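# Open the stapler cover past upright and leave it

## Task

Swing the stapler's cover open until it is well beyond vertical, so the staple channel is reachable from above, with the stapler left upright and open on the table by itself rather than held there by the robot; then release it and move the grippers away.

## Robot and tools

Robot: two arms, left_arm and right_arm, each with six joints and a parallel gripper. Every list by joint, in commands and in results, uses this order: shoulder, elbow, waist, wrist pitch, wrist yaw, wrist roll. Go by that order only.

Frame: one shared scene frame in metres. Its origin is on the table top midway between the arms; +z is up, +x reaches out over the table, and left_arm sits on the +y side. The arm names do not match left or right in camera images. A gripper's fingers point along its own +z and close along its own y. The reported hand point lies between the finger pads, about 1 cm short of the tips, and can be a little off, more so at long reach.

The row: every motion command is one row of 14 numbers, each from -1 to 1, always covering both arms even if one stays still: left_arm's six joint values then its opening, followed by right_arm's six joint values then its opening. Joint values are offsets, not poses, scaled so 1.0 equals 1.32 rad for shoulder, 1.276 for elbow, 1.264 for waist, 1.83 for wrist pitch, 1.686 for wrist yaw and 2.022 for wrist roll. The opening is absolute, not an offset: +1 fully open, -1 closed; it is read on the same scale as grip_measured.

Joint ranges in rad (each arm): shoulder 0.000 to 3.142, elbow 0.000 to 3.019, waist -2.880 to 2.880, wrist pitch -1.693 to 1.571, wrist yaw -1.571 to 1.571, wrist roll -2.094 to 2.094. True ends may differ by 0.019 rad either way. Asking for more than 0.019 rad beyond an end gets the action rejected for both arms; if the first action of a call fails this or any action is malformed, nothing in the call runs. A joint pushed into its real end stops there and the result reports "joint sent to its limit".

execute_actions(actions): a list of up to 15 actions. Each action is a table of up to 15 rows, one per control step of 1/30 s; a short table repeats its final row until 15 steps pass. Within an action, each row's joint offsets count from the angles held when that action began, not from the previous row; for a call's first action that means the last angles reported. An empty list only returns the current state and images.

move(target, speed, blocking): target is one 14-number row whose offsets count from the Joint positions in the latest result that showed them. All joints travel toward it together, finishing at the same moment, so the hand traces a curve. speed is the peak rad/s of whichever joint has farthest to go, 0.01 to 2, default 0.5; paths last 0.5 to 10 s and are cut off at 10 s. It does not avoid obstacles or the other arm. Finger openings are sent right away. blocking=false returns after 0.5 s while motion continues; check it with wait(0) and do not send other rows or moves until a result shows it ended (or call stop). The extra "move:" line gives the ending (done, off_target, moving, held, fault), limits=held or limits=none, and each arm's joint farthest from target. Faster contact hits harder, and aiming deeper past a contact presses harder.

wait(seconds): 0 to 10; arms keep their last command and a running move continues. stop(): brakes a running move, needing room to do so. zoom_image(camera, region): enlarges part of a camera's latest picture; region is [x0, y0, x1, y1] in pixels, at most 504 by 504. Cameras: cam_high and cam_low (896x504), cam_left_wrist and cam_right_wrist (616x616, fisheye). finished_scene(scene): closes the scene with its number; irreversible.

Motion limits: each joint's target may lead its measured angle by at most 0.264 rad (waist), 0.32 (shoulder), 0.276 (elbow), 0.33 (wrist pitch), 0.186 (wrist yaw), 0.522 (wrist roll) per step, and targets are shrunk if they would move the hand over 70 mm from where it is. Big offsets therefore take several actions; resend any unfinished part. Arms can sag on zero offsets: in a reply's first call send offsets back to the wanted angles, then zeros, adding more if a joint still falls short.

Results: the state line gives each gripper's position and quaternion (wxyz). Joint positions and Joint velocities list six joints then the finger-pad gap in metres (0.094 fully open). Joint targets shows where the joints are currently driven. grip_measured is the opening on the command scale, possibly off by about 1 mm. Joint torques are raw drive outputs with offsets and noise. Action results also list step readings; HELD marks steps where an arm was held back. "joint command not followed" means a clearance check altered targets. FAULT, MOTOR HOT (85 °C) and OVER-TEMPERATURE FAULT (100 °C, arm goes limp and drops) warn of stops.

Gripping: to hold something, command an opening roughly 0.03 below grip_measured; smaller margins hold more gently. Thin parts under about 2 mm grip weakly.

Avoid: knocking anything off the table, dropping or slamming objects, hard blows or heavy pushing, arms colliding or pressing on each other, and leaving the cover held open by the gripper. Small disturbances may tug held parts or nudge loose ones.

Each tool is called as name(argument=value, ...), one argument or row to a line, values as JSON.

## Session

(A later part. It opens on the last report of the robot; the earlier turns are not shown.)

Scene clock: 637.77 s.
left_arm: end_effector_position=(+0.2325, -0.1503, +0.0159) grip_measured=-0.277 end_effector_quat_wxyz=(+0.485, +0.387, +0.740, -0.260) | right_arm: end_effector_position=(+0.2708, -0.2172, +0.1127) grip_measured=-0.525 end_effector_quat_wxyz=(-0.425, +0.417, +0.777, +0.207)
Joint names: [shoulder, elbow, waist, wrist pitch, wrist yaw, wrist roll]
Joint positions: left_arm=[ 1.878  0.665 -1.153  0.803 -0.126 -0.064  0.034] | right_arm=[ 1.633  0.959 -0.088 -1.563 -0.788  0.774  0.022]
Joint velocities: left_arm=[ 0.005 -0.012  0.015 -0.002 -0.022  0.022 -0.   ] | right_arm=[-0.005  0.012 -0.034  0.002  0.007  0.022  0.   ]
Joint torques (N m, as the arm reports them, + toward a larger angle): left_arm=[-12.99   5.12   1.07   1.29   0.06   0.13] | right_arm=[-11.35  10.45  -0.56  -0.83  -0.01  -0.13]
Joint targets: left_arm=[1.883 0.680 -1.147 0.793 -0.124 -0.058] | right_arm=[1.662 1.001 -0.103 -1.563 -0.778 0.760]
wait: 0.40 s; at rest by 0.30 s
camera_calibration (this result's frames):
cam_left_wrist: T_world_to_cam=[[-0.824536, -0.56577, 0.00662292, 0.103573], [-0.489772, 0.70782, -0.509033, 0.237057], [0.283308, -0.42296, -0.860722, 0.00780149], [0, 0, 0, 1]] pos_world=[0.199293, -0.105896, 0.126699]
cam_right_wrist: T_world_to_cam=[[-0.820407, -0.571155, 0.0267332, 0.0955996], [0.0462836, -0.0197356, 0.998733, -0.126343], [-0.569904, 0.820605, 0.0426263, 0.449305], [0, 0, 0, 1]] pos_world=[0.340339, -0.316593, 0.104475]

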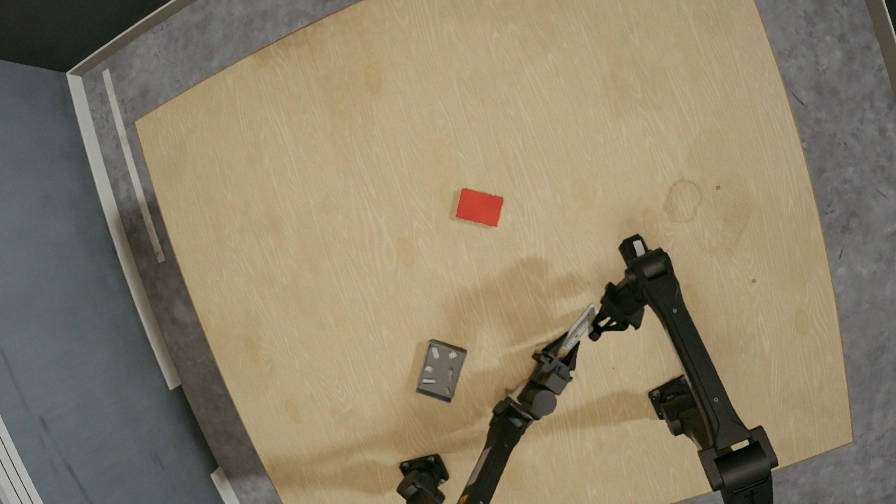

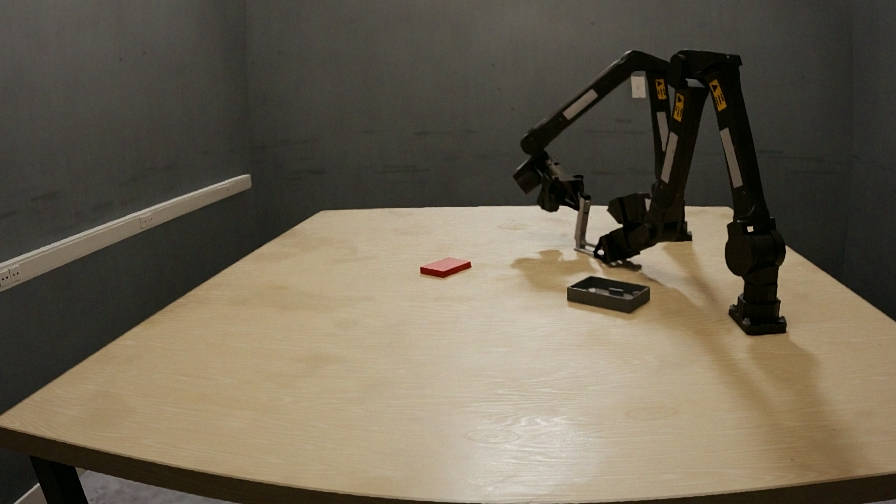

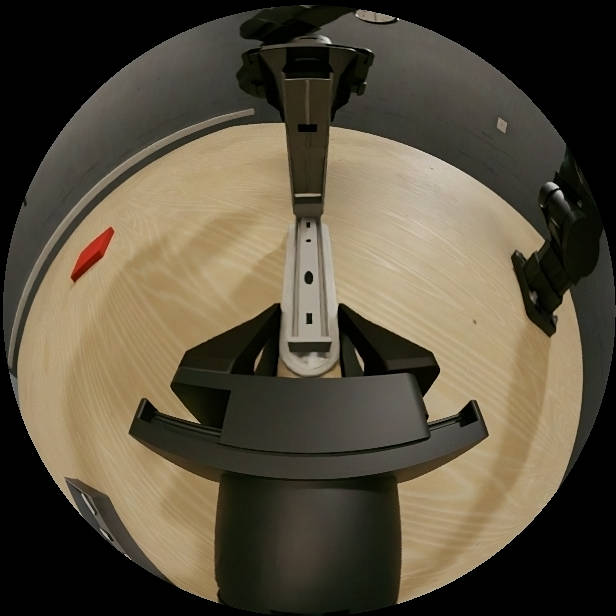

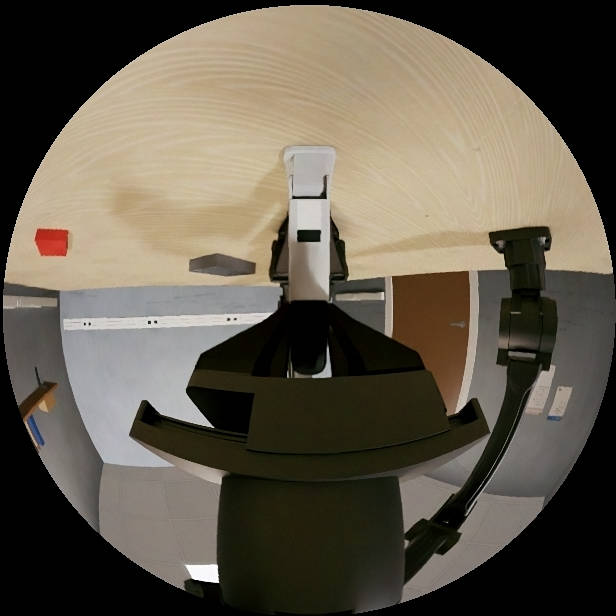

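execute_actions(
  actions=[
    [[0.004,0.0118,0.0047,-0.0055,0.0012,0.003,-0.4,0.0245,0.0357,-0.0162,-0.0020,0.0078,-0.0103,-0.533],[0.004,0.0118,0.0047,-0.0055,0.0012,0.003,-0.4,0.0270,0.0384,-0.0206,-0.0042,0.0097,-0.0140,-0.533],[0.004,0.0118,0.0047,-0.0055,0.0012,0.003,-0.4,0.0296,0.0411,-0.0246,-0.0057,0.0116,-0.0170,-0.533],[0.004,0.0118,0.0047,-0.0055,0.0012,0.003,-0.4,0.0321,0.0439,-0.0286,-0.0072,0.0135,-0.0201,-0.533],[0.004,0.0118,0.0047,-0.0055,0.0012,0.003,-0.4,0.0338,0.0457,-0.0312,-0.0082,0.0148,-0.0220,-0.533],[0.004,0.0118,0.0047,-0.0055,0.0012,0.003,-0.4,0.0354,0.0475,-0.0338,-0.0092,0.0160,-0.0240,-0.533],[0.004,0.0118,0.0047,-0.0055,0.0012,0.003,-0.4,0.0371,0.0493,-0.0364,-0.0102,0.0173,-0.0260,-0.533],[0.004,0.0118,0.0047,-0.0055,0.0012,0.003,-0.4,0.0387,0.0511,-0.0390,-0.0112,0.0185,-0.0280,-0.533],[0.004,0.0118,0.0047,-0.0055,0.0012,0.003,-0.4,0.0404,0.0529,-0.0416,-0.0122,0.0198,-0.0300,-0.533],[0.004,0.0118,0.0047,-0.0055,0.0012,0.003,-0.4,0.0421,0.0547,-0.0442,-0.0132,0.0210,-0.0320,-0.533],[0.004,0.0118,0.0047,-0.0055,0.0012,0.003,-0.4,0.0437,0.0565,-0.0468,-0.0142,0.0223,-0.0340,-0.533],[0.004,0.0118,0.0047,-0.0055,0.0012,0.003,-0.4,0.0454,0.0583,-0.0494,-0.0152,0.0235,-0.0360,-0.533],[0.004,0.0118,0.0047,-0.0055,0.0012,0.003,-0.4,0.0470,0.0601,-0.0521,-0.0162,0.0248,-0.0380,-0.533],[0.004,0.0118,0.0047,-0.0055,0.0012,0.003,-0.4,0.0487,0.0619,-0.0546,-0.0172,0.0260,-0.0400,-0.533],[0.004,0.0118,0.0047,-0.0055,0.0012,0.003,-0.4,0.0503,0.0637,-0.0573,-0.0182,0.0273,-0.0420,-0.533]],
    [[0.004,0.0118,0.0047,-0.0055,0.0012,0.003,-0.4,0.0293,0.0383,-0.0197,-0.0030,0.0093,-0.0124,-0.533],[0.004,0.0118,0.0047,-0.0055,0.0012,0.003,-0.4,0.0316,0.0400,-0.0219,-0.0036,0.0104,-0.0139,-0.533],[0.004,0.0118,0.0047,-0.0055,0.0012,0.003,-0.4,0.0340,0.0418,-0.0242,-0.0042,0.0115,-0.0153,-0.533],[0.004,0.0118,0.0047,-0.0055,0.0012,0.003,-0.4,0.0363,0.0435,-0.0265,-0.0049,0.0126,-0.0168,-0.533],[0.004,0.0118,0.0047,-0.0055,0.0012,0.003,-0.4,0.0386,0.0452,-0.0287,-0.0055,0.0137,-0.0182,-0.533],[0.004,0.0118,0.0047,-0.0055,0.0012,0.003,-0.4,0.0410,0.0470,-0.0310,-0.0061,0.0148,-0.0197,-0.533],[0.004,0.0118,0.0047,-0.0055,0.0012,0.003,-0.4,0.0433,0.0487,-0.0333,-0.0067,0.0159,-0.0212,-0.533],[0.004,0.0118,0.0047,-0.0055,0.0012,0.003,-0.4,0.0457,0.0505,-0.0355,-0.0073,0.0170,-0.0226,-0.533],[0.004,0.0118,0.0047,-0.0055,0.0012,0.003,-0.4,0.0480,0.0522,-0.0378,-0.0079,0.0181,-0.0241,-0.533],[0.004,0.0118,0.0047,-0.0055,0.0012,0.003,-0.4,0.0504,0.0540,-0.0400,-0.0085,0.0192,-0.0255,-0.533],[0.004,0.0118,0.0047,-0.0055,0.0012,0.003,-0.4,0.0527,0.0557,-0.0423,-0.0092,0.0203,-0.0270,-0.533],[0.004,0.0118,0.0047,-0.0055,0.0012,0.003,-0.4,0.0550,0.0574,-0.0445,-0.0098,0.0214,-0.0284,-0.533],[0.004,0.0118,0.0047,-0.0055,0.0012,0.003,-0.4,0.0574,0.0592,-0.0468,-0.0104,0.0225,-0.0299,-0.533],[0.004,0.0118,0.0047,-0.0055,0.0012,0.003,-0.4,0.0597,0.0609,-0.0490,-0.0110,0.0236,-0.0314,-0.533],[0.004,0.0118,0.0047,-0.0055,0.0012,0.003,-0.4,0.0621,0.0627,-0.0513,-0.0116,0.0247,-0.0328,-0.533]],
    [[0.004,0.0118,0.0047,-0.0055,0.0012,0.003,-0.4,0.0296,0.0369,-0.0180,-0.0015,0.0086,-0.0112,-0.533],[0.004,0.0118,0.0047,-0.0055,0.0012,0.003,-0.4,0.0319,0.0380,-0.0196,-0.0010,0.0093,-0.0121,-0.533],[0.004,0.0118,0.0047,-0.0055,0.0012,0.003,-0.4,0.0341,0.0392,-0.0211,-0.0005,0.0101,-0.0131,-0.533],[0.004,0.0118,0.0047,-0.0055,0.0012,0.003,-0.4,0.0363,0.0403,-0.0226,0.0,0.0109,-0.0140,-0.533],[0.004,0.0118,0.0047,-0.0055,0.0012,0.003,-0.4,0.0385,0.0415,-0.0242,0.0,0.0117,-0.0150,-0.533],[0.004,0.0118,0.0047,-0.0055,0.0012,0.003,-0.4,0.0407,0.0426,-0.0257,0.0005,0.0124,-0.0159,-0.533],[0.004,0.0118,0.0047,-0.0055,0.0012,0.003,-0.4,0.0429,0.0438,-0.0273,0.0005,0.0132,-0.0168,-0.533],[0.004,0.0118,0.0047,-0.0055,0.0012,0.003,-0.4,0.0452,0.0450,-0.0288,0.001,0.0140,-0.0178,-0.533],[0.004,0.0118,0.0047,-0.0055,0.0012,0.003,-0.4,0.0474,0.0461,-0.0303,0.001,0.0148,-0.0187,-0.533],[0.004,0.0118,0.0047,-0.0055,0.0012,0.003,-0.4,0.0496,0.0473,-0.0319,0.001,0.0155,-0.0197,-0.533],[0.004,0.0118,0.0047,-0.0055,0.0012,0.003,-0.4,0.0518,0.0484,-0.0334,0.001,0.0163,-0.0206,-0.533],[0.004,0.0118,0.0047,-0.0055,0.0012,0.003,-0.4,0.0541,0.0496,-0.0350,0.001,0.0171,-0.0216,-0.533],[0.004,0.0118,0.0047,-0.0055,0.0012,0.003,-0.4,0.0563,0.0507,-0.0365,0.001,0.0179,-0.0225,-0.533],[0.004,0.0118,0.0047,-0.0055,0.0012,0.003,-0.4,0.0585,0.0519,-0.0381,0.001,0.0186,-0.0235,-0.533],[0.004,0.0118,0.0047,-0.0055,0.0012,0.003,-0.4,0.0607,0.0530,-0.0396,0.001,0.0194,-0.0244,-0.533]],
  ],
)

wait(
  seconds=0.4,
)

Scene clock: 708.43 s.
left_arm: end_effector_position=(+0.2325, -0.1503, +0.0159) grip_measured=-0.277 end_effector_quat_wxyz=(+0.485, +0.387, +0.740, -0.260) | right_arm: end_effector_position=(+0.3051, -0.2672, +0.0994) grip_measured=-0.525 end_effector_quat_wxyz=(-0.422, +0.424, +0.775, +0.204)
Joint names: [shoulder, elbow, waist, wrist pitch, wrist yaw, wrist roll]
Joint positions: left_arm=[ 1.878  0.665 -1.153  0.803 -0.126 -0.064  0.034] | right_arm=[ 1.743  1.056 -0.219 -1.631 -0.702  0.658  0.022]
Joint velocities: left_arm=[-0.005 -0.012 -0.005  0.002  0.095  0.051  0.   ] | right_arm=[ 0.073  0.051 -0.073  0.017 -0.037 -0.007 -0.   ]
Joint torques (N m, as the arm reports them, + toward a larger angle): left_arm=[-13.23   5.17   0.67   1.27   0.07   0.13] | right_arm=[-13.05  10.13  -0.71  -0.7   -0.03  -0.13]
Joint targets: left_arm=[1.883 0.680 -1.147 0.793 -0.124 -0.058] | right_arm=[1.783 1.099 -0.236 -1.624 -0.692 0.635]
Step readings (joint positions; steps 1 to 15: 1st action; 16 to 30: 2nd action; 31 to 45: 3rd action):
0: left_arm=[1.878 0.665 -1.153 0.803 -0.126 -0.064] | right_arm=[1.633 0.959 -0.088 -1.563 -0.788 0.774]
1: left_arm=[1.878 0.665 -1.153 0.803 -0.126 -0.064] | right_arm=[1.633 0.959 -0.088 -1.564 -0.788 0.773]
2: left_arm=[1.878 0.665 -1.153 0.803 -0.126 -0.064] | right_arm=[1.634 0.960 -0.089 -1.566 -0.786 0.771]
4: left_arm=[1.878 0.665 -1.153 0.803 -0.126 -0.064] | right_arm=[1.638 0.966 -0.093 -1.573 -0.782 0.764]
8: left_arm=[1.878 0.665 -1.153 0.803 -0.126 -0.064] | right_arm=[1.647 0.979 -0.113 -1.586 -0.772 0.748]
15: left_arm=[1.878 0.665 -1.153 0.803 -0.126 -0.064] | right_arm=[1.661 0.996 -0.140 -1.601 -0.755 0.723]
16: left_arm=[1.878 0.665 -1.153 0.803 -0.126 -0.064] | right_arm=[1.663 0.999 -0.143 -1.603 -0.753 0.721]
17: left_arm=[1.878 0.665 -1.153 0.803 -0.126 -0.064] | right_arm=[1.665 1.001 -0.146 -1.605 -0.751 0.719]
19: left_arm=[1.878 0.665 -1.153 0.803 -0.126 -0.064] | right_arm=[1.671 1.007 -0.153 -1.609 -0.746 0.714]
23: left_arm=[1.878 0.665 -1.153 0.803 -0.126 -0.064] | right_arm=[1.682 1.016 -0.166 -1.616 -0.738 0.704]
30: left_arm=[1.878 0.665 -1.153 0.803 -0.126 -0.064] | right_arm=[1.703 1.032 -0.186 -1.626 -0.725 0.685]
31: left_arm=[1.878 0.665 -1.153 0.803 -0.126 -0.064] | right_arm=[1.706 1.034 -0.189 -1.627 -0.723 0.683]
32: left_arm=[1.878 0.665 -1.153 0.803 -0.126 -0.064] | right_arm=[1.709 1.036 -0.191 -1.628 -0.721 0.681]
34: left_arm=[1.878 0.665 -1.153 0.803 -0.126 -0.064] | right_arm=[1.714 1.040 -0.196 -1.629 -0.718 0.677]
38: left_arm=[1.878 0.665 -1.153 0.803 -0.126 -0.064] | right_arm=[1.724 1.046 -0.205 -1.630 -0.712 0.670]
45: Joint positions above
camera_calibration (this result's frames):
cam_left_wrist: T_world_to_cam=[[-0.824623, -0.565647, 0.00627242, 0.103617], [-0.489518, 0.707994, -0.509035, 0.237025], [0.283493, -0.422833, -0.860723, 0.00777741], [0, 0, 0, 1]] pos_world=[0.199268, -0.105913, 0.126698]
cam_right_wrist: T_world_to_cam=[[-0.826432, -0.562018, 0.0338503, 0.0991383], [0.0476407, -0.00989584, 0.998816, -0.113504], [-0.561017, 0.827066, 0.0349532, 0.510187], [0, 0, 0, 1]] pos_world=[0.373562, -0.367364, 0.092181]

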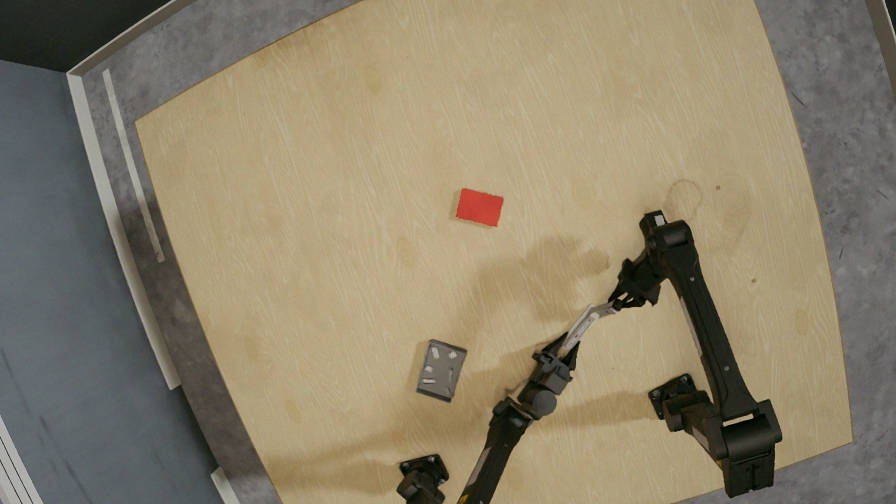

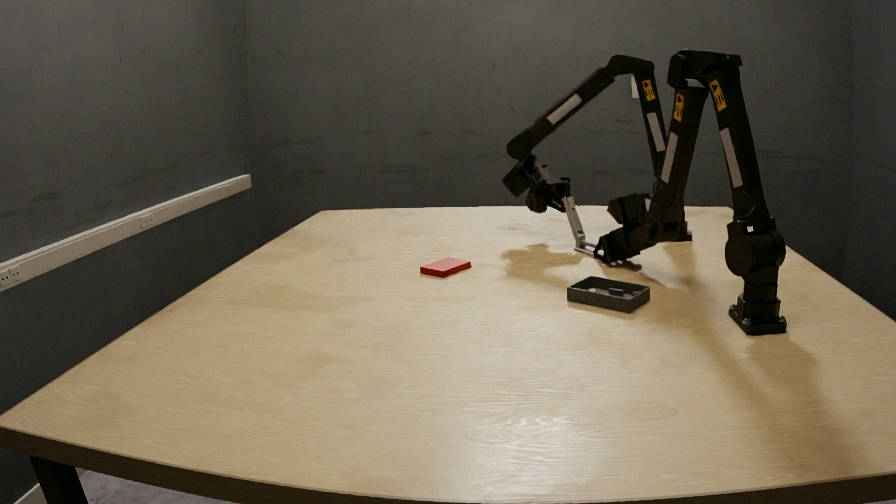

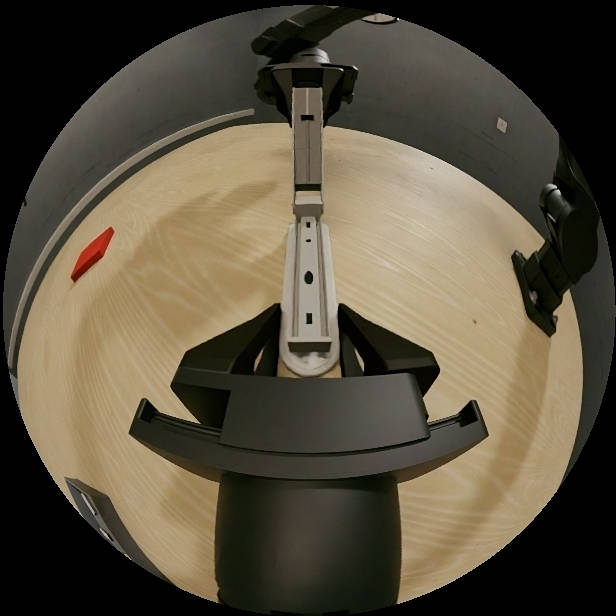

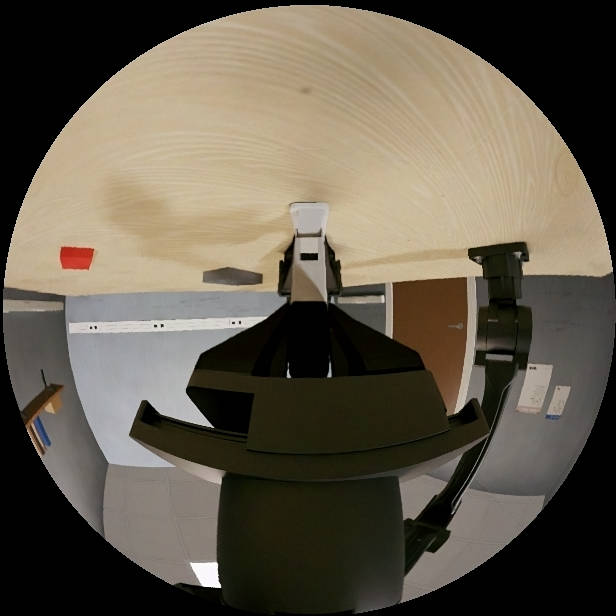

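Scene clock: 708.83 s.
left_arm: end_effector_position=(+0.2325, -0.1503, +0.0159) grip_measured=-0.277 end_effector_quat_wxyz=(+0.485, +0.387, +0.740, -0.259) | right_arm: end_effector_position=(+0.3066, -0.2695, +0.0975) grip_measured=-0.525 end_effector_quat_wxyz=(-0.422, +0.424, +0.775, +0.206)
Joint names: [shoulder, elbow, waist, wrist pitch, wrist yaw, wrist roll]
Joint positions: left_arm=[ 1.878  0.665 -1.153  0.803 -0.126 -0.063  0.034] | right_arm=[ 1.751  1.06  -0.225 -1.631 -0.7    0.651  0.022]
Joint velocities: left_arm=[ 0.005  0.012 -0.005 -0.002 -0.022  0.037  0.   ] | right_arm=[-0.015  0.007 -0.015  0.002  0.037 -0.022  0.001]
Joint torques (N m, as the arm reports them, + toward a larger angle): left_arm=[-13.22   5.14   1.     1.25   0.06   0.12] | right_arm=[-13.05   9.97  -0.24  -0.72  -0.07  -0.14]
Joint targets: left_arm=[1.883 0.680 -1.147 0.793 -0.124 -0.058] | right_arm=[1.783 1.099 -0.236 -1.624 -0.693 0.635]
wait: 0.40 s; at rest by 0.30 s
camera_calibration (this result's frames):
cam_left_wrist: T_world_to_cam=[[-0.824797, -0.565401, 0.00557141, 0.103706], [-0.48901, 0.708342, -0.509039, 0.236959], [0.283865, -0.422578, -0.860725, 0.00772922], [0, 0, 0, 1]] pos_world=[0.199217, -0.105946, 0.126696]
cam_right_wrist: T_world_to_cam=[[-0.827186, -0.56098, 0.0326407, 0.0997679], [0.047643, -0.0121366, 0.998791, -0.112273], [-0.559905, 0.82774, 0.0367659, 0.512725], [0, 0, 0, 1]] pos_world=[0.374953, -0.369798, 0.0900297]

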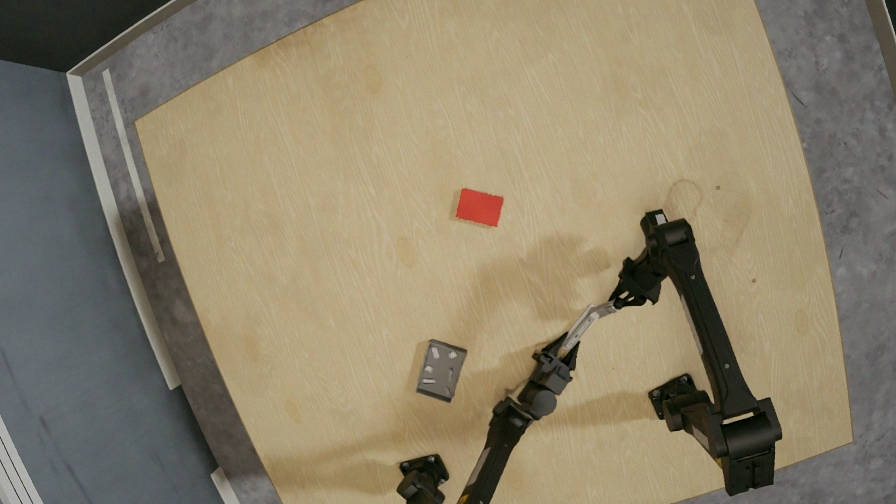

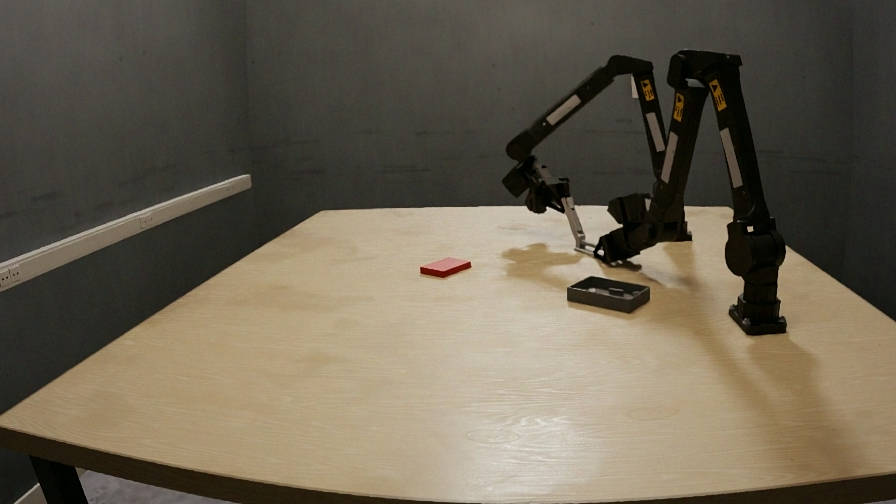

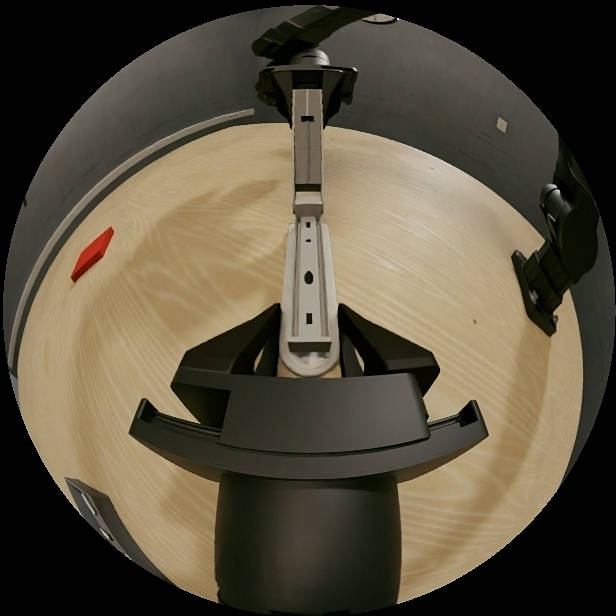

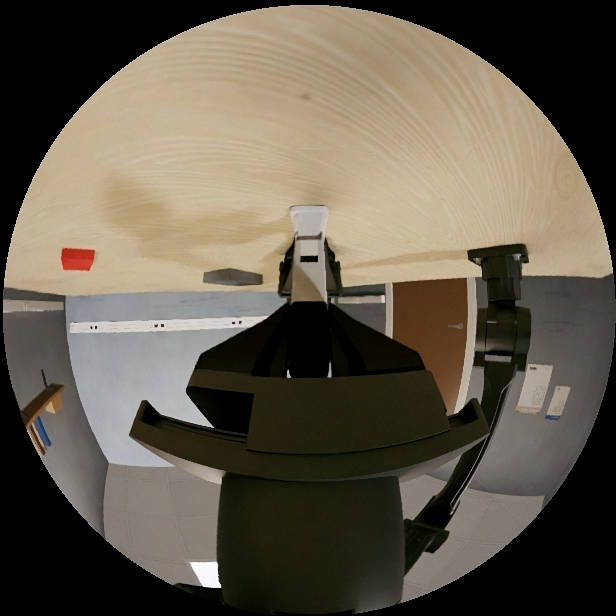

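execute_actions(
  actions=[
    [[0.004,0.0118,0.0047,-0.0055,0.0012,0.003,-0.4,0.0225,0.0300,-0.0080,0.0035,0.0036,-0.0072,-0.531],[0.004,0.0118,0.0047,-0.0055,0.0012,0.003,-0.4,0.0205,0.0295,-0.0072,0.0032,0.0031,-0.0064,-0.529],[0.004,0.0118,0.0047,-0.0055,0.0012,0.003,-0.4,0.0185,0.0290,-0.0064,0.0029,0.0026,-0.0056,-0.526],[0.004,0.0118,0.0047,-0.0055,0.0012,0.003,-0.4,0.0165,0.0285,-0.0056,0.0026,0.0021,-0.0048,-0.523],[0.004,0.0118,0.0047,-0.0055,0.0012,0.003,-0.4,0.0145,0.0282,-0.0048,0.0022,0.0018,-0.0040,-0.520],[0.004,0.0118,0.0047,-0.0055,0.0012,0.003,-0.4,0.0136,0.0282,-0.0048,0.0022,0.0018,-0.0040,-0.516],[0.004,0.0118,0.0047,-0.0055,0.0012,0.003,-0.4,0.0136,0.0282,-0.0048,0.0022,0.0018,-0.0040,-0.512],[0.004,0.0118,0.0047,-0.0055,0.0012,0.003,-0.4,0.0136,0.0282,-0.0048,0.0022,0.0018,-0.0040,-0.507],[0.004,0.0118,0.0047,-0.0055,0.0012,0.003,-0.4,0.0136,0.0282,-0.0048,0.0022,0.0018,-0.0040,-0.50],[0.004,0.0118,0.0047,-0.0055,0.0012,0.003,-0.4,0.0136,0.0282,-0.0048,0.0022,0.0018,-0.0040,-0.49],[0.004,0.0118,0.0047,-0.0055,0.0012,0.003,-0.4,0.0136,0.0282,-0.0048,0.0022,0.0018,-0.0040,-0.47],[0.004,0.0118,0.0047,-0.0055,0.0012,0.003,-0.4,0.0136,0.0282,-0.0048,0.0022,0.0018,-0.0040,-0.44],[0.004,0.0118,0.0047,-0.0055,0.0012,0.003,-0.4,0.0136,0.0282,-0.0048,0.0022,0.0018,-0.0040,-0.40],[0.004,0.0118,0.0047,-0.0055,0.0012,0.003,-0.4,0.0136,0.0282,-0.0048,0.0022,0.0018,-0.0040,-0.35],[0.004,0.0118,0.0047,-0.0055,0.0012,0.003,-0.4,0.0136,0.0282,-0.0048,0.0022,0.0018,-0.0040,-0.30]],
  ],
)

Scene clock: 719.20 s.
left_arm: end_effector_position=(+0.2325, -0.1503, +0.0159) grip_measured=-0.277 end_effector_quat_wxyz=(+0.485, +0.387, +0.740, -0.259) | right_arm: end_effector_position=(+0.3066, -0.2695, +0.0975) grip_measured=-0.327 end_effector_quat_wxyz=(-0.422, +0.424, +0.775, +0.206)
Joint names: [shoulder, elbow, waist, wrist pitch, wrist yaw, wrist roll]
Joint positions: left_arm=[ 1.878  0.665 -1.153  0.803 -0.126 -0.063  0.034] | right_arm=[ 1.751  1.06  -0.225 -1.631 -0.7    0.651  0.032]
Joint velocities: left_arm=[-0.005  0.007 -0.005 -0.012 -0.022  0.007 -0.   ] | right_arm=[ 0.005 -0.002 -0.005  0.002 -0.037  0.066  0.053]
Joint torques (N m, as the arm reports them, + toward a larger angle): left_arm=[-13.26   5.15   0.99   1.25   0.05   0.14] | right_arm=[-14.31   9.63   0.09  -0.87  -0.27  -0.05]
Joint targets: left_arm=[1.883 0.680 -1.147 0.793 -0.124 -0.057] | right_arm=[1.769 1.096 -0.231 -1.627 -0.697 0.643]
Step readings (joint positions):
0: left_arm=[1.878 0.665 -1.153 0.803 -0.126 -0.063] | right_arm=[1.751 1.060 -0.225 -1.631 -0.700 0.651]
1: left_arm=[1.878 0.665 -1.153 0.803 -0.126 -0.063] | right_arm=[1.751 1.060 -0.225 -1.631 -0.700 0.651]
2: left_arm=[1.878 0.665 -1.153 0.803 -0.126 -0.063] | right_arm=[1.751 1.060 -0.225 -1.631 -0.700 0.651]
4: left_arm=[1.878 0.665 -1.153 0.803 -0.126 -0.063] | right_arm=[1.751 1.060 -0.225 -1.631 -0.700 0.651]
8: left_arm=[1.878 0.665 -1.153 0.803 -0.126 -0.063] | right_arm=[1.751 1.060 -0.225 -1.631 -0.700 0.651]
15: Joint positions above
camera_calibration (this result's frames):
cam_left_wrist: T_world_to_cam=[[-0.824797, -0.565401, 0.00557141, 0.103706], [-0.48901, 0.708342, -0.509039, 0.236959], [0.283865, -0.422578, -0.860725, 0.00772922], [0, 0, 0, 1]] pos_world=[0.199217, -0.105946, 0.126696]
cam_right_wrist: T_world_to_cam=[[-0.827186, -0.56098, 0.0326407, 0.0997679], [0.047643, -0.0121366, 0.998791, -0.112273], [-0.559905, 0.82774, 0.0367659, 0.512725], [0, 0, 0, 1]] pos_world=[0.374953, -0.369798, 0.0900297]

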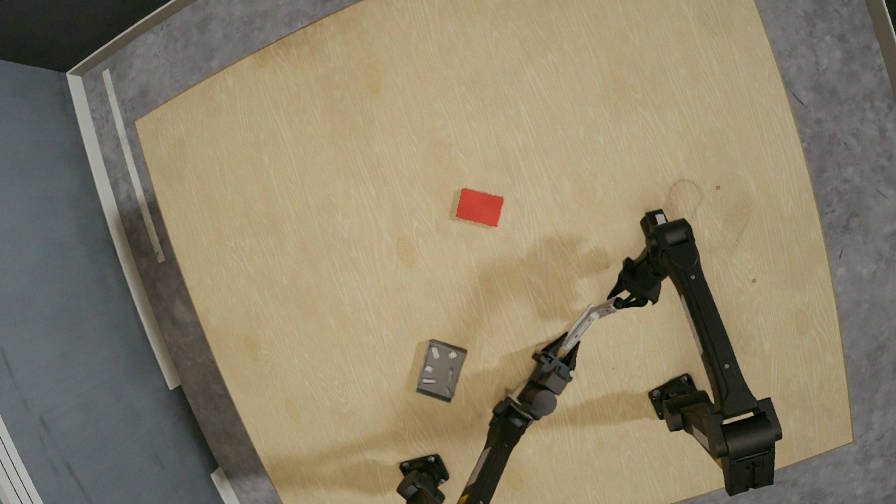

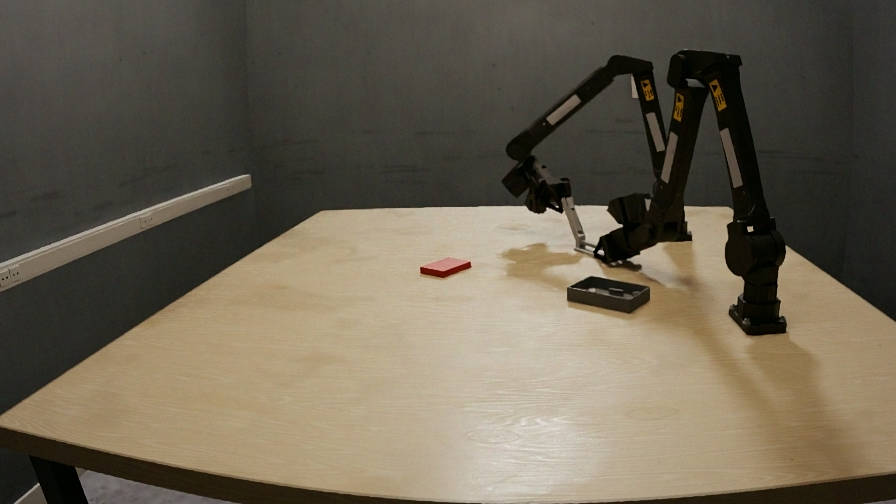

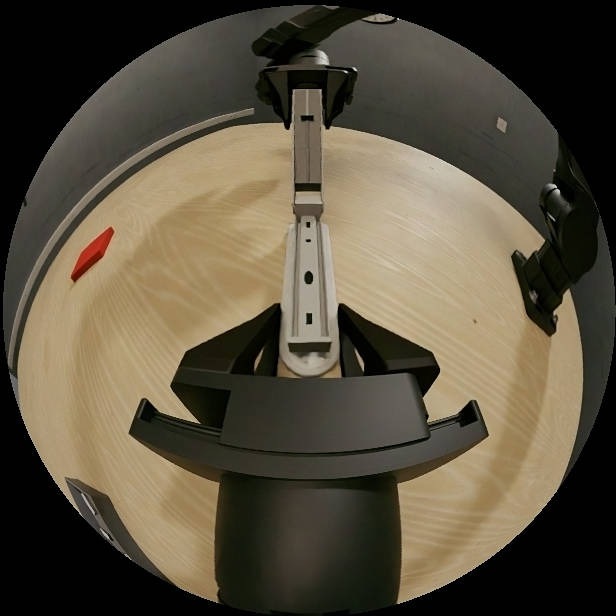

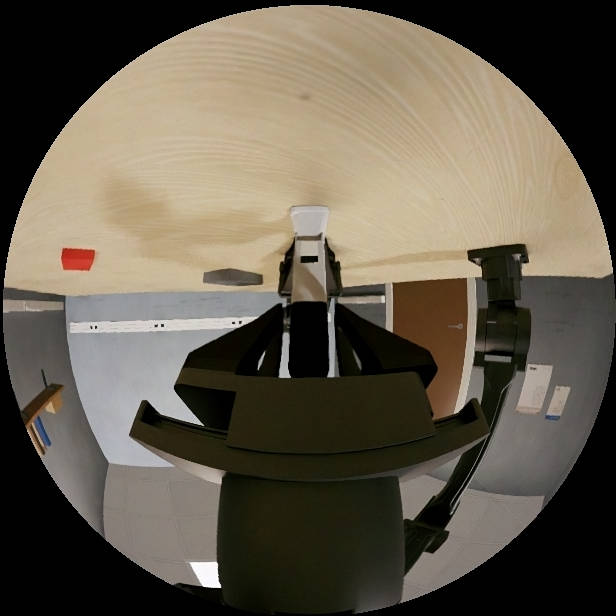

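execute_actions(
  actions=[],
)

Scene clock: 719.77 s.
left_arm: end_effector_position=(+0.2325, -0.1503, +0.0159) grip_measured=-0.277 end_effector_quat_wxyz=(+0.485, +0.387, +0.740, -0.259) | right_arm: end_effector_position=(+0.3066, -0.2695, +0.0975) grip_measured=-0.302 end_effector_quat_wxyz=(-0.422, +0.424, +0.775, +0.206)
Joint names: [shoulder, elbow, waist, wrist pitch, wrist yaw, wrist roll]
Joint positions: left_arm=[ 1.878  0.665 -1.153  0.803 -0.126 -0.063  0.034] | right_arm=[ 1.751  1.06  -0.225 -1.631 -0.7    0.651  0.033]
Joint velocities: left_arm=[-0.005  0.017 -0.024  0.007  0.022 -0.007 -0.   ] | right_arm=[ 0.005 -0.002 -0.005 -0.022 -0.037 -0.11  -0.   ]
Joint torques (N m, as the arm reports them, + toward a larger angle): left_arm=[-13.35   5.2    1.06   1.27   0.07   0.13] | right_arm=[-14.29   9.64   0.15  -0.83  -0.27  -0.05]
Joint targets: left_arm=[1.883 0.680 -1.147 0.793 -0.124 -0.057] | right_arm=[1.769 1.096 -0.231 -1.627 -0.697 0.643]
camera_calibration (this result's frames):
cam_left_wrist: T_world_to_cam=[[-0.824797, -0.565401, 0.00557141, 0.103706], [-0.48901, 0.708342, -0.509039, 0.236959], [0.283865, -0.422578, -0.860725, 0.00772922], [0, 0, 0, 1]] pos_world=[0.199217, -0.105946, 0.126696]
cam_right_wrist: T_world_to_cam=[[-0.827186, -0.56098, 0.0326407, 0.0997679], [0.047643, -0.0121366, 0.998791, -0.112273], [-0.559905, 0.82774, 0.0367659, 0.512725], [0, 0, 0, 1]] pos_world=[0.374953, -0.369798, 0.0900297]

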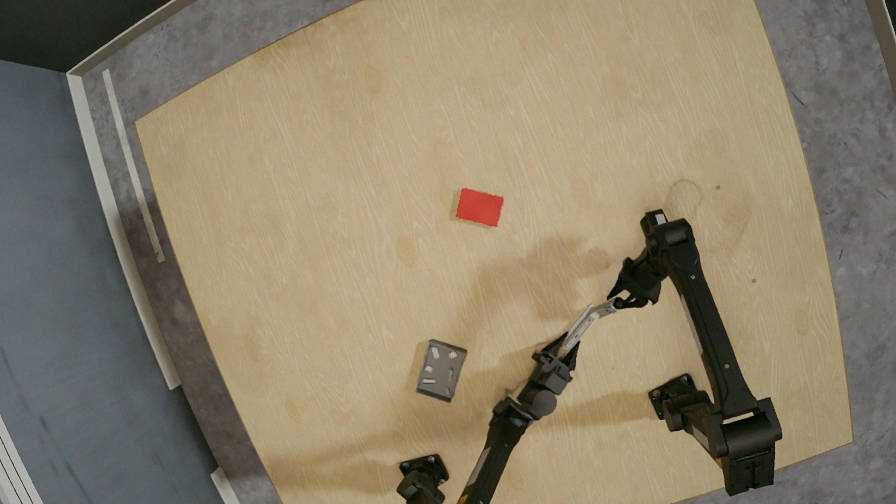

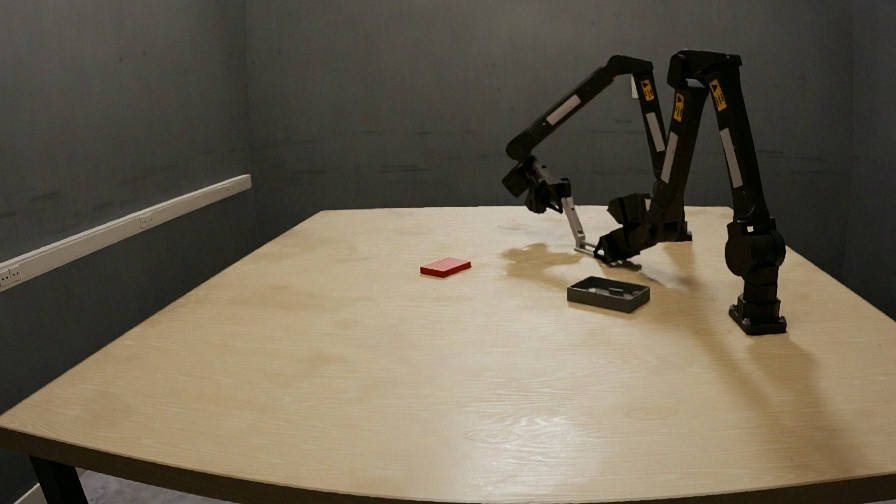

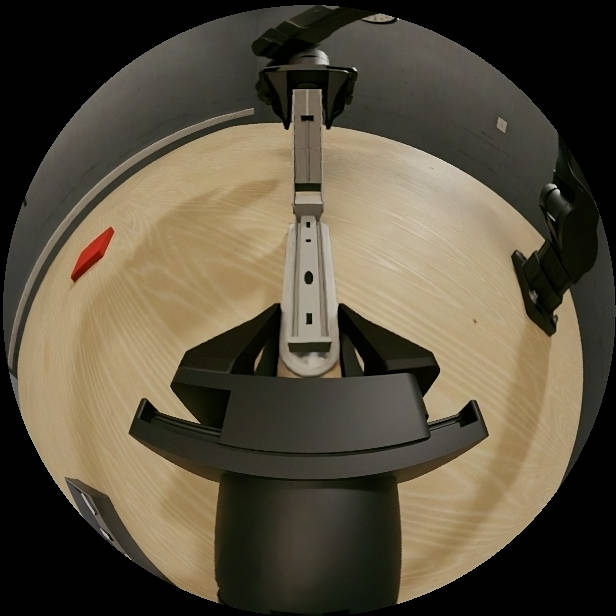

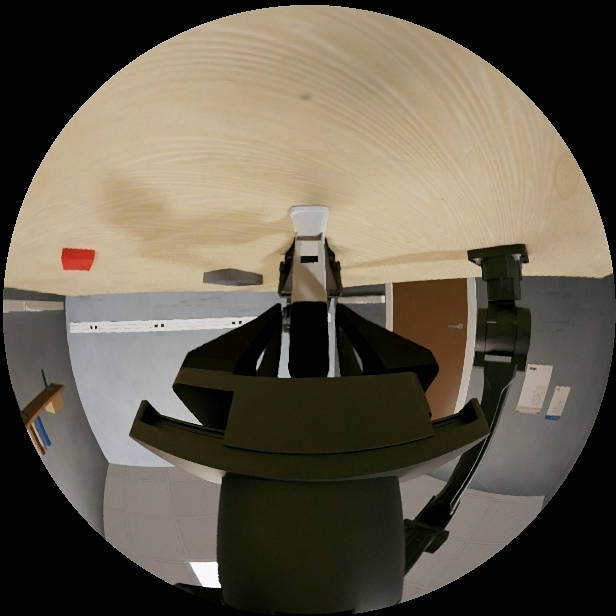

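execute_actions(
  actions=[],
)

Scene clock: 726.07 s.
left_arm: end_effector_position=(+0.2325, -0.1503, +0.0159) grip_measured=-0.277 end_effector_quat_wxyz=(+0.485, +0.387, +0.740, -0.259) | right_arm: end_effector_position=(+0.3066, -0.2695, +0.0975) grip_measured=-0.302 end_effector_quat_wxyz=(-0.422, +0.424, +0.775, +0.206)
Joint names: [shoulder, elbow, waist, wrist pitch, wrist yaw, wrist roll]
Joint positions: left_arm=[ 1.878  0.665 -1.153  0.803 -0.126 -0.063  0.034] | right_arm=[ 1.751  1.06  -0.225 -1.631 -0.7    0.651  0.033]
Joint velocities: left_arm=[-0.015 -0.002 -0.005  0.002 -0.007 -0.007  0.   ] | right_arm=[-0.015  0.012 -0.024 -0.017  0.066 -0.007 -0.   ]
Joint torques (N m, as the arm reports them, + toward a larger angle): left_arm=[-13.12   5.14   0.87   1.27   0.06   0.13] | right_arm=[-14.32   9.65   0.12  -0.83  -0.27  -0.05]
Joint targets: left_arm=[1.883 0.680 -1.147 0.793 -0.124 -0.057] | right_arm=[1.769 1.096 -0.231 -1.627 -0.697 0.643]
camera_calibration (this result's frames):
cam_left_wrist: T_world_to_cam=[[-0.824797, -0.565401, 0.00557141, 0.103706], [-0.48901, 0.708342, -0.509039, 0.236959], [0.283865, -0.422578, -0.860725, 0.00772922], [0, 0, 0, 1]] pos_world=[0.199217, -0.105946, 0.126696]
cam_right_wrist: T_world_to_cam=[[-0.827186, -0.56098, 0.0326407, 0.0997679], [0.047643, -0.0121366, 0.998791, -0.112273], [-0.559905, 0.82774, 0.0367659, 0.512725], [0, 0, 0, 1]] pos_world=[0.374953, -0.369798, 0.0900297]

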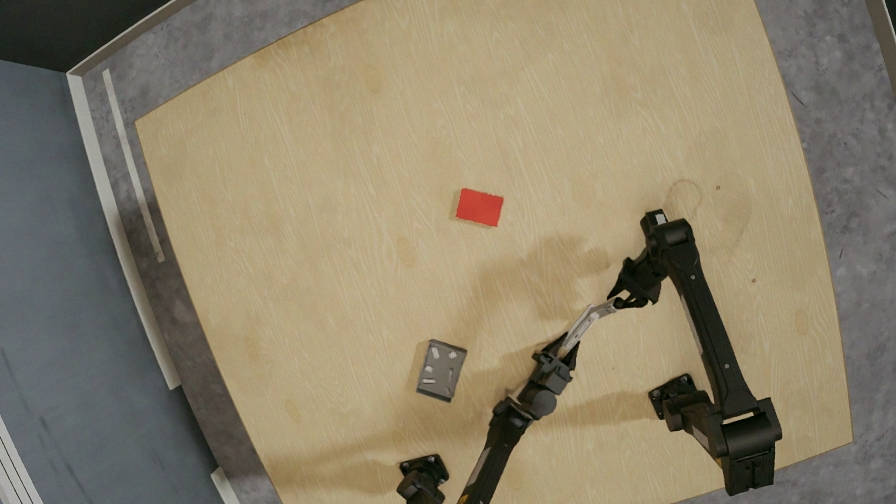

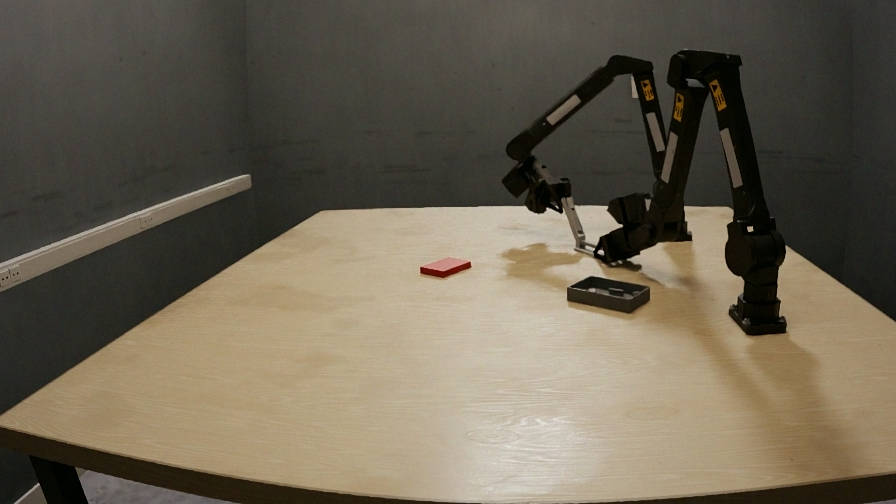

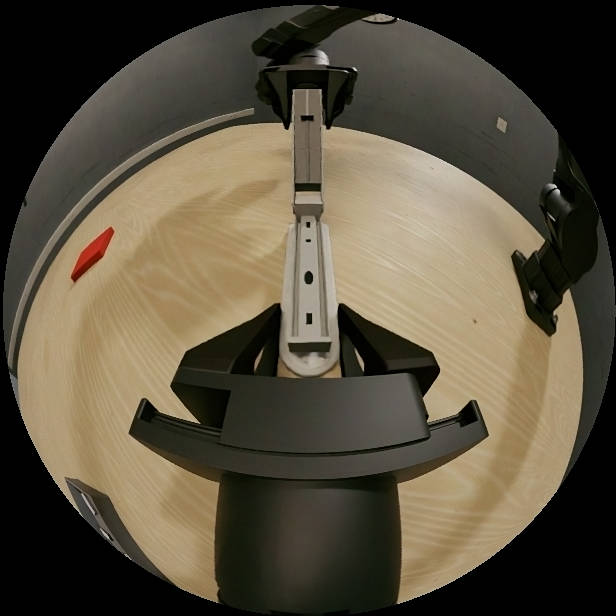

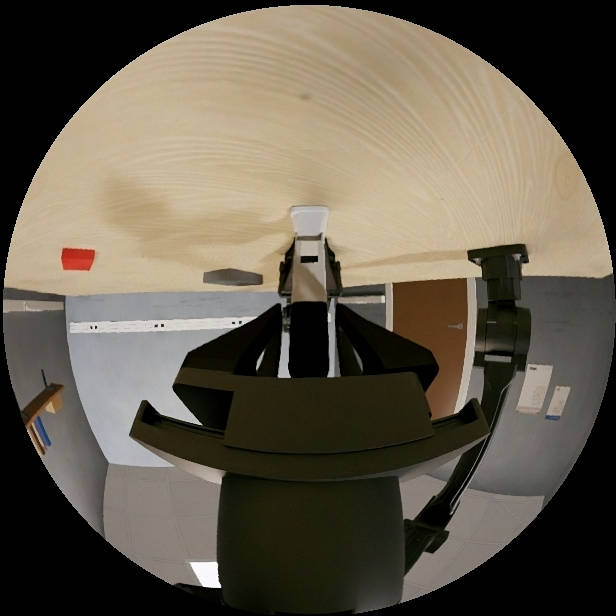

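execute_actions(
  actions=[
    [[0.004,0.0118,0.0047,-0.0055,0.0012,0.003,-0.4,0.0136,0.0282,-0.0048,0.0022,0.0018,-0.0040,-0.1]],
    [[0,0,0,0,0,0,-0.4,0,0,0,0,0,0,0.2]],
  ],
)

Scene clock: 730.17 s.
left_arm: end_effector_position=(+0.2325, -0.1503, +0.0159) grip_measured=-0.277 end_effector_quat_wxyz=(+0.485, +0.387, +0.740, -0.259) | right_arm: end_effector_position=(+0.3066, -0.2695, +0.0975) grip_measured=+0.198 end_effector_quat_wxyz=(-0.422, +0.423, +0.775, +0.206)
Joint names: [shoulder, elbow, waist, wrist pitch, wrist yaw, wrist roll]
Joint positions: left_arm=[ 1.878  0.665 -1.153  0.803 -0.126 -0.063  0.034] | right_arm=[ 1.751  1.06  -0.225 -1.631 -0.7    0.651  0.056]
Joint velocities: left_arm=[-0.005  0.007 -0.024 -0.007 -0.051 -0.007  0.   ] | right_arm=[-0.005 -0.002 -0.024 -0.007 -0.037  0.051 -0.   ]
Joint torques (N m, as the arm reports them, + toward a larger angle): left_arm=[-13.89   4.06   0.58   1.62  -0.04   0.09] | right_arm=[-15.91   6.46   0.66  -0.99  -0.4    0.04]
Joint targets: left_arm=[1.878 0.665 -1.153 0.803 -0.126 -0.063] | right_arm=[1.751 1.060 -0.225 -1.631 -0.700 0.651]
Step readings (joint positions; steps 1 to 15: 1st action; 16 to 30: 2nd action):
0: left_arm=[1.878 0.665 -1.153 0.803 -0.126 -0.063] | right_arm=[1.751 1.060 -0.225 -1.631 -0.700 0.651]
1: left_arm=[1.878 0.665 -1.153 0.803 -0.126 -0.063] | right_arm=[1.751 1.060 -0.225 -1.631 -0.700 0.651]
2: left_arm=[1.878 0.665 -1.153 0.803 -0.126 -0.063] | right_arm=[1.751 1.060 -0.225 -1.631 -0.700 0.651]
4: left_arm=[1.878 0.665 -1.153 0.803 -0.126 -0.063] | right_arm=[1.751 1.060 -0.225 -1.631 -0.700 0.651]
8: left_arm=[1.878 0.665 -1.153 0.803 -0.126 -0.063] | right_arm=[1.751 1.060 -0.225 -1.631 -0.700 0.651]
15: left_arm=[1.878 0.665 -1.153 0.803 -0.126 -0.063] | right_arm=[1.751 1.060 -0.225 -1.631 -0.700 0.651]
16: left_arm=[1.878 0.665 -1.153 0.803 -0.126 -0.063] | right_arm=[1.751 1.060 -0.225 -1.631 -0.700 0.651]
17: left_arm=[1.878 0.665 -1.153 0.803 -0.126 -0.063] | right_arm=[1.751 1.060 -0.225 -1.631 -0.700 0.651]
19: left_arm=[1.878 0.665 -1.153 0.803 -0.126 -0.063] | right_arm=[1.751 1.060 -0.225 -1.631 -0.700 0.651]
23: left_arm=[1.878 0.665 -1.153 0.803 -0.126 -0.063] | right_arm=[1.751 1.060 -0.225 -1.631 -0.700 0.651]
30: Joint positions above
camera_calibration (this result's frames):
cam_left_wrist: T_world_to_cam=[[-0.824797, -0.565401, 0.00557141, 0.103706], [-0.48901, 0.708342, -0.509039, 0.236959], [0.283865, -0.422578, -0.860725, 0.00772922], [0, 0, 0, 1]] pos_world=[0.199217, -0.105946, 0.126696]
cam_right_wrist: T_world_to_cam=[[-0.827074, -0.561162, 0.0323246, 0.0997154], [0.0473879, -0.0123093, 0.998801, -0.112242], [-0.560091, 0.827614, 0.036773, 0.512747], [0, 0, 0, 1]] pos_world=[0.374976, -0.369782, 0.090029]

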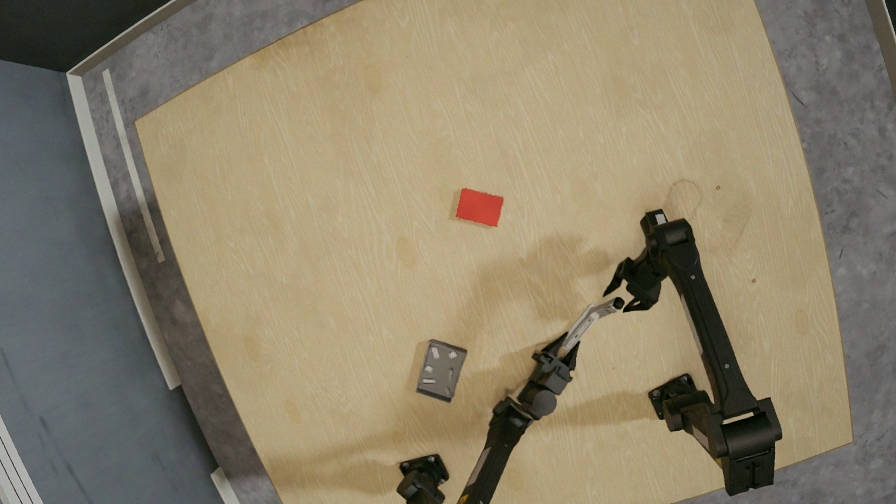

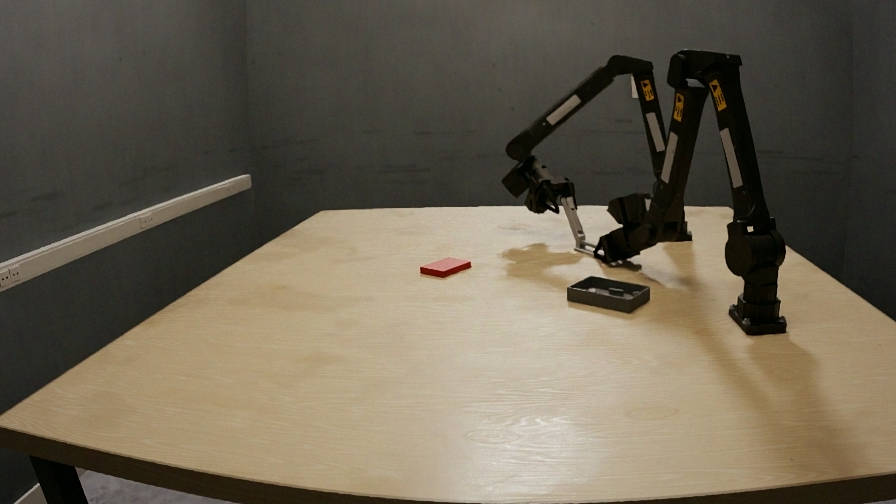

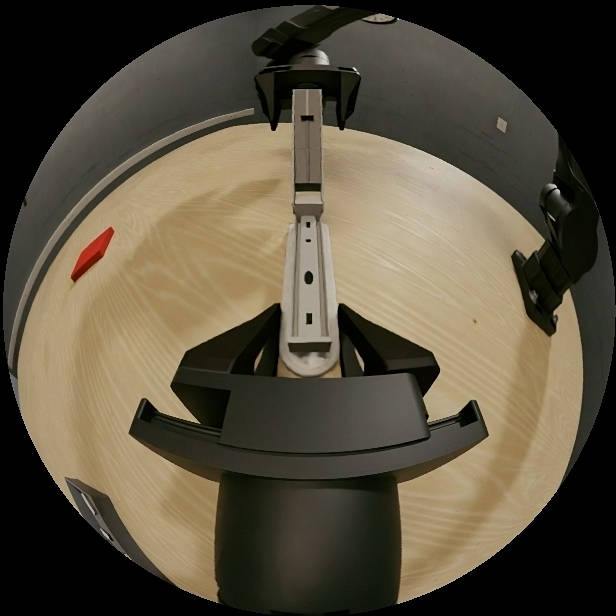

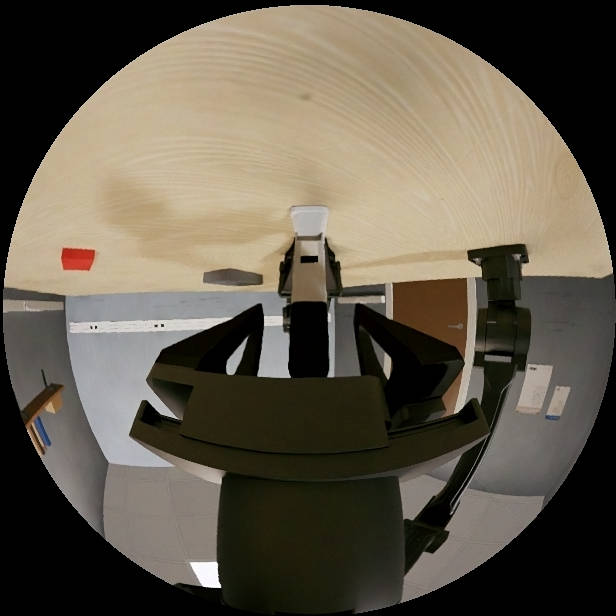

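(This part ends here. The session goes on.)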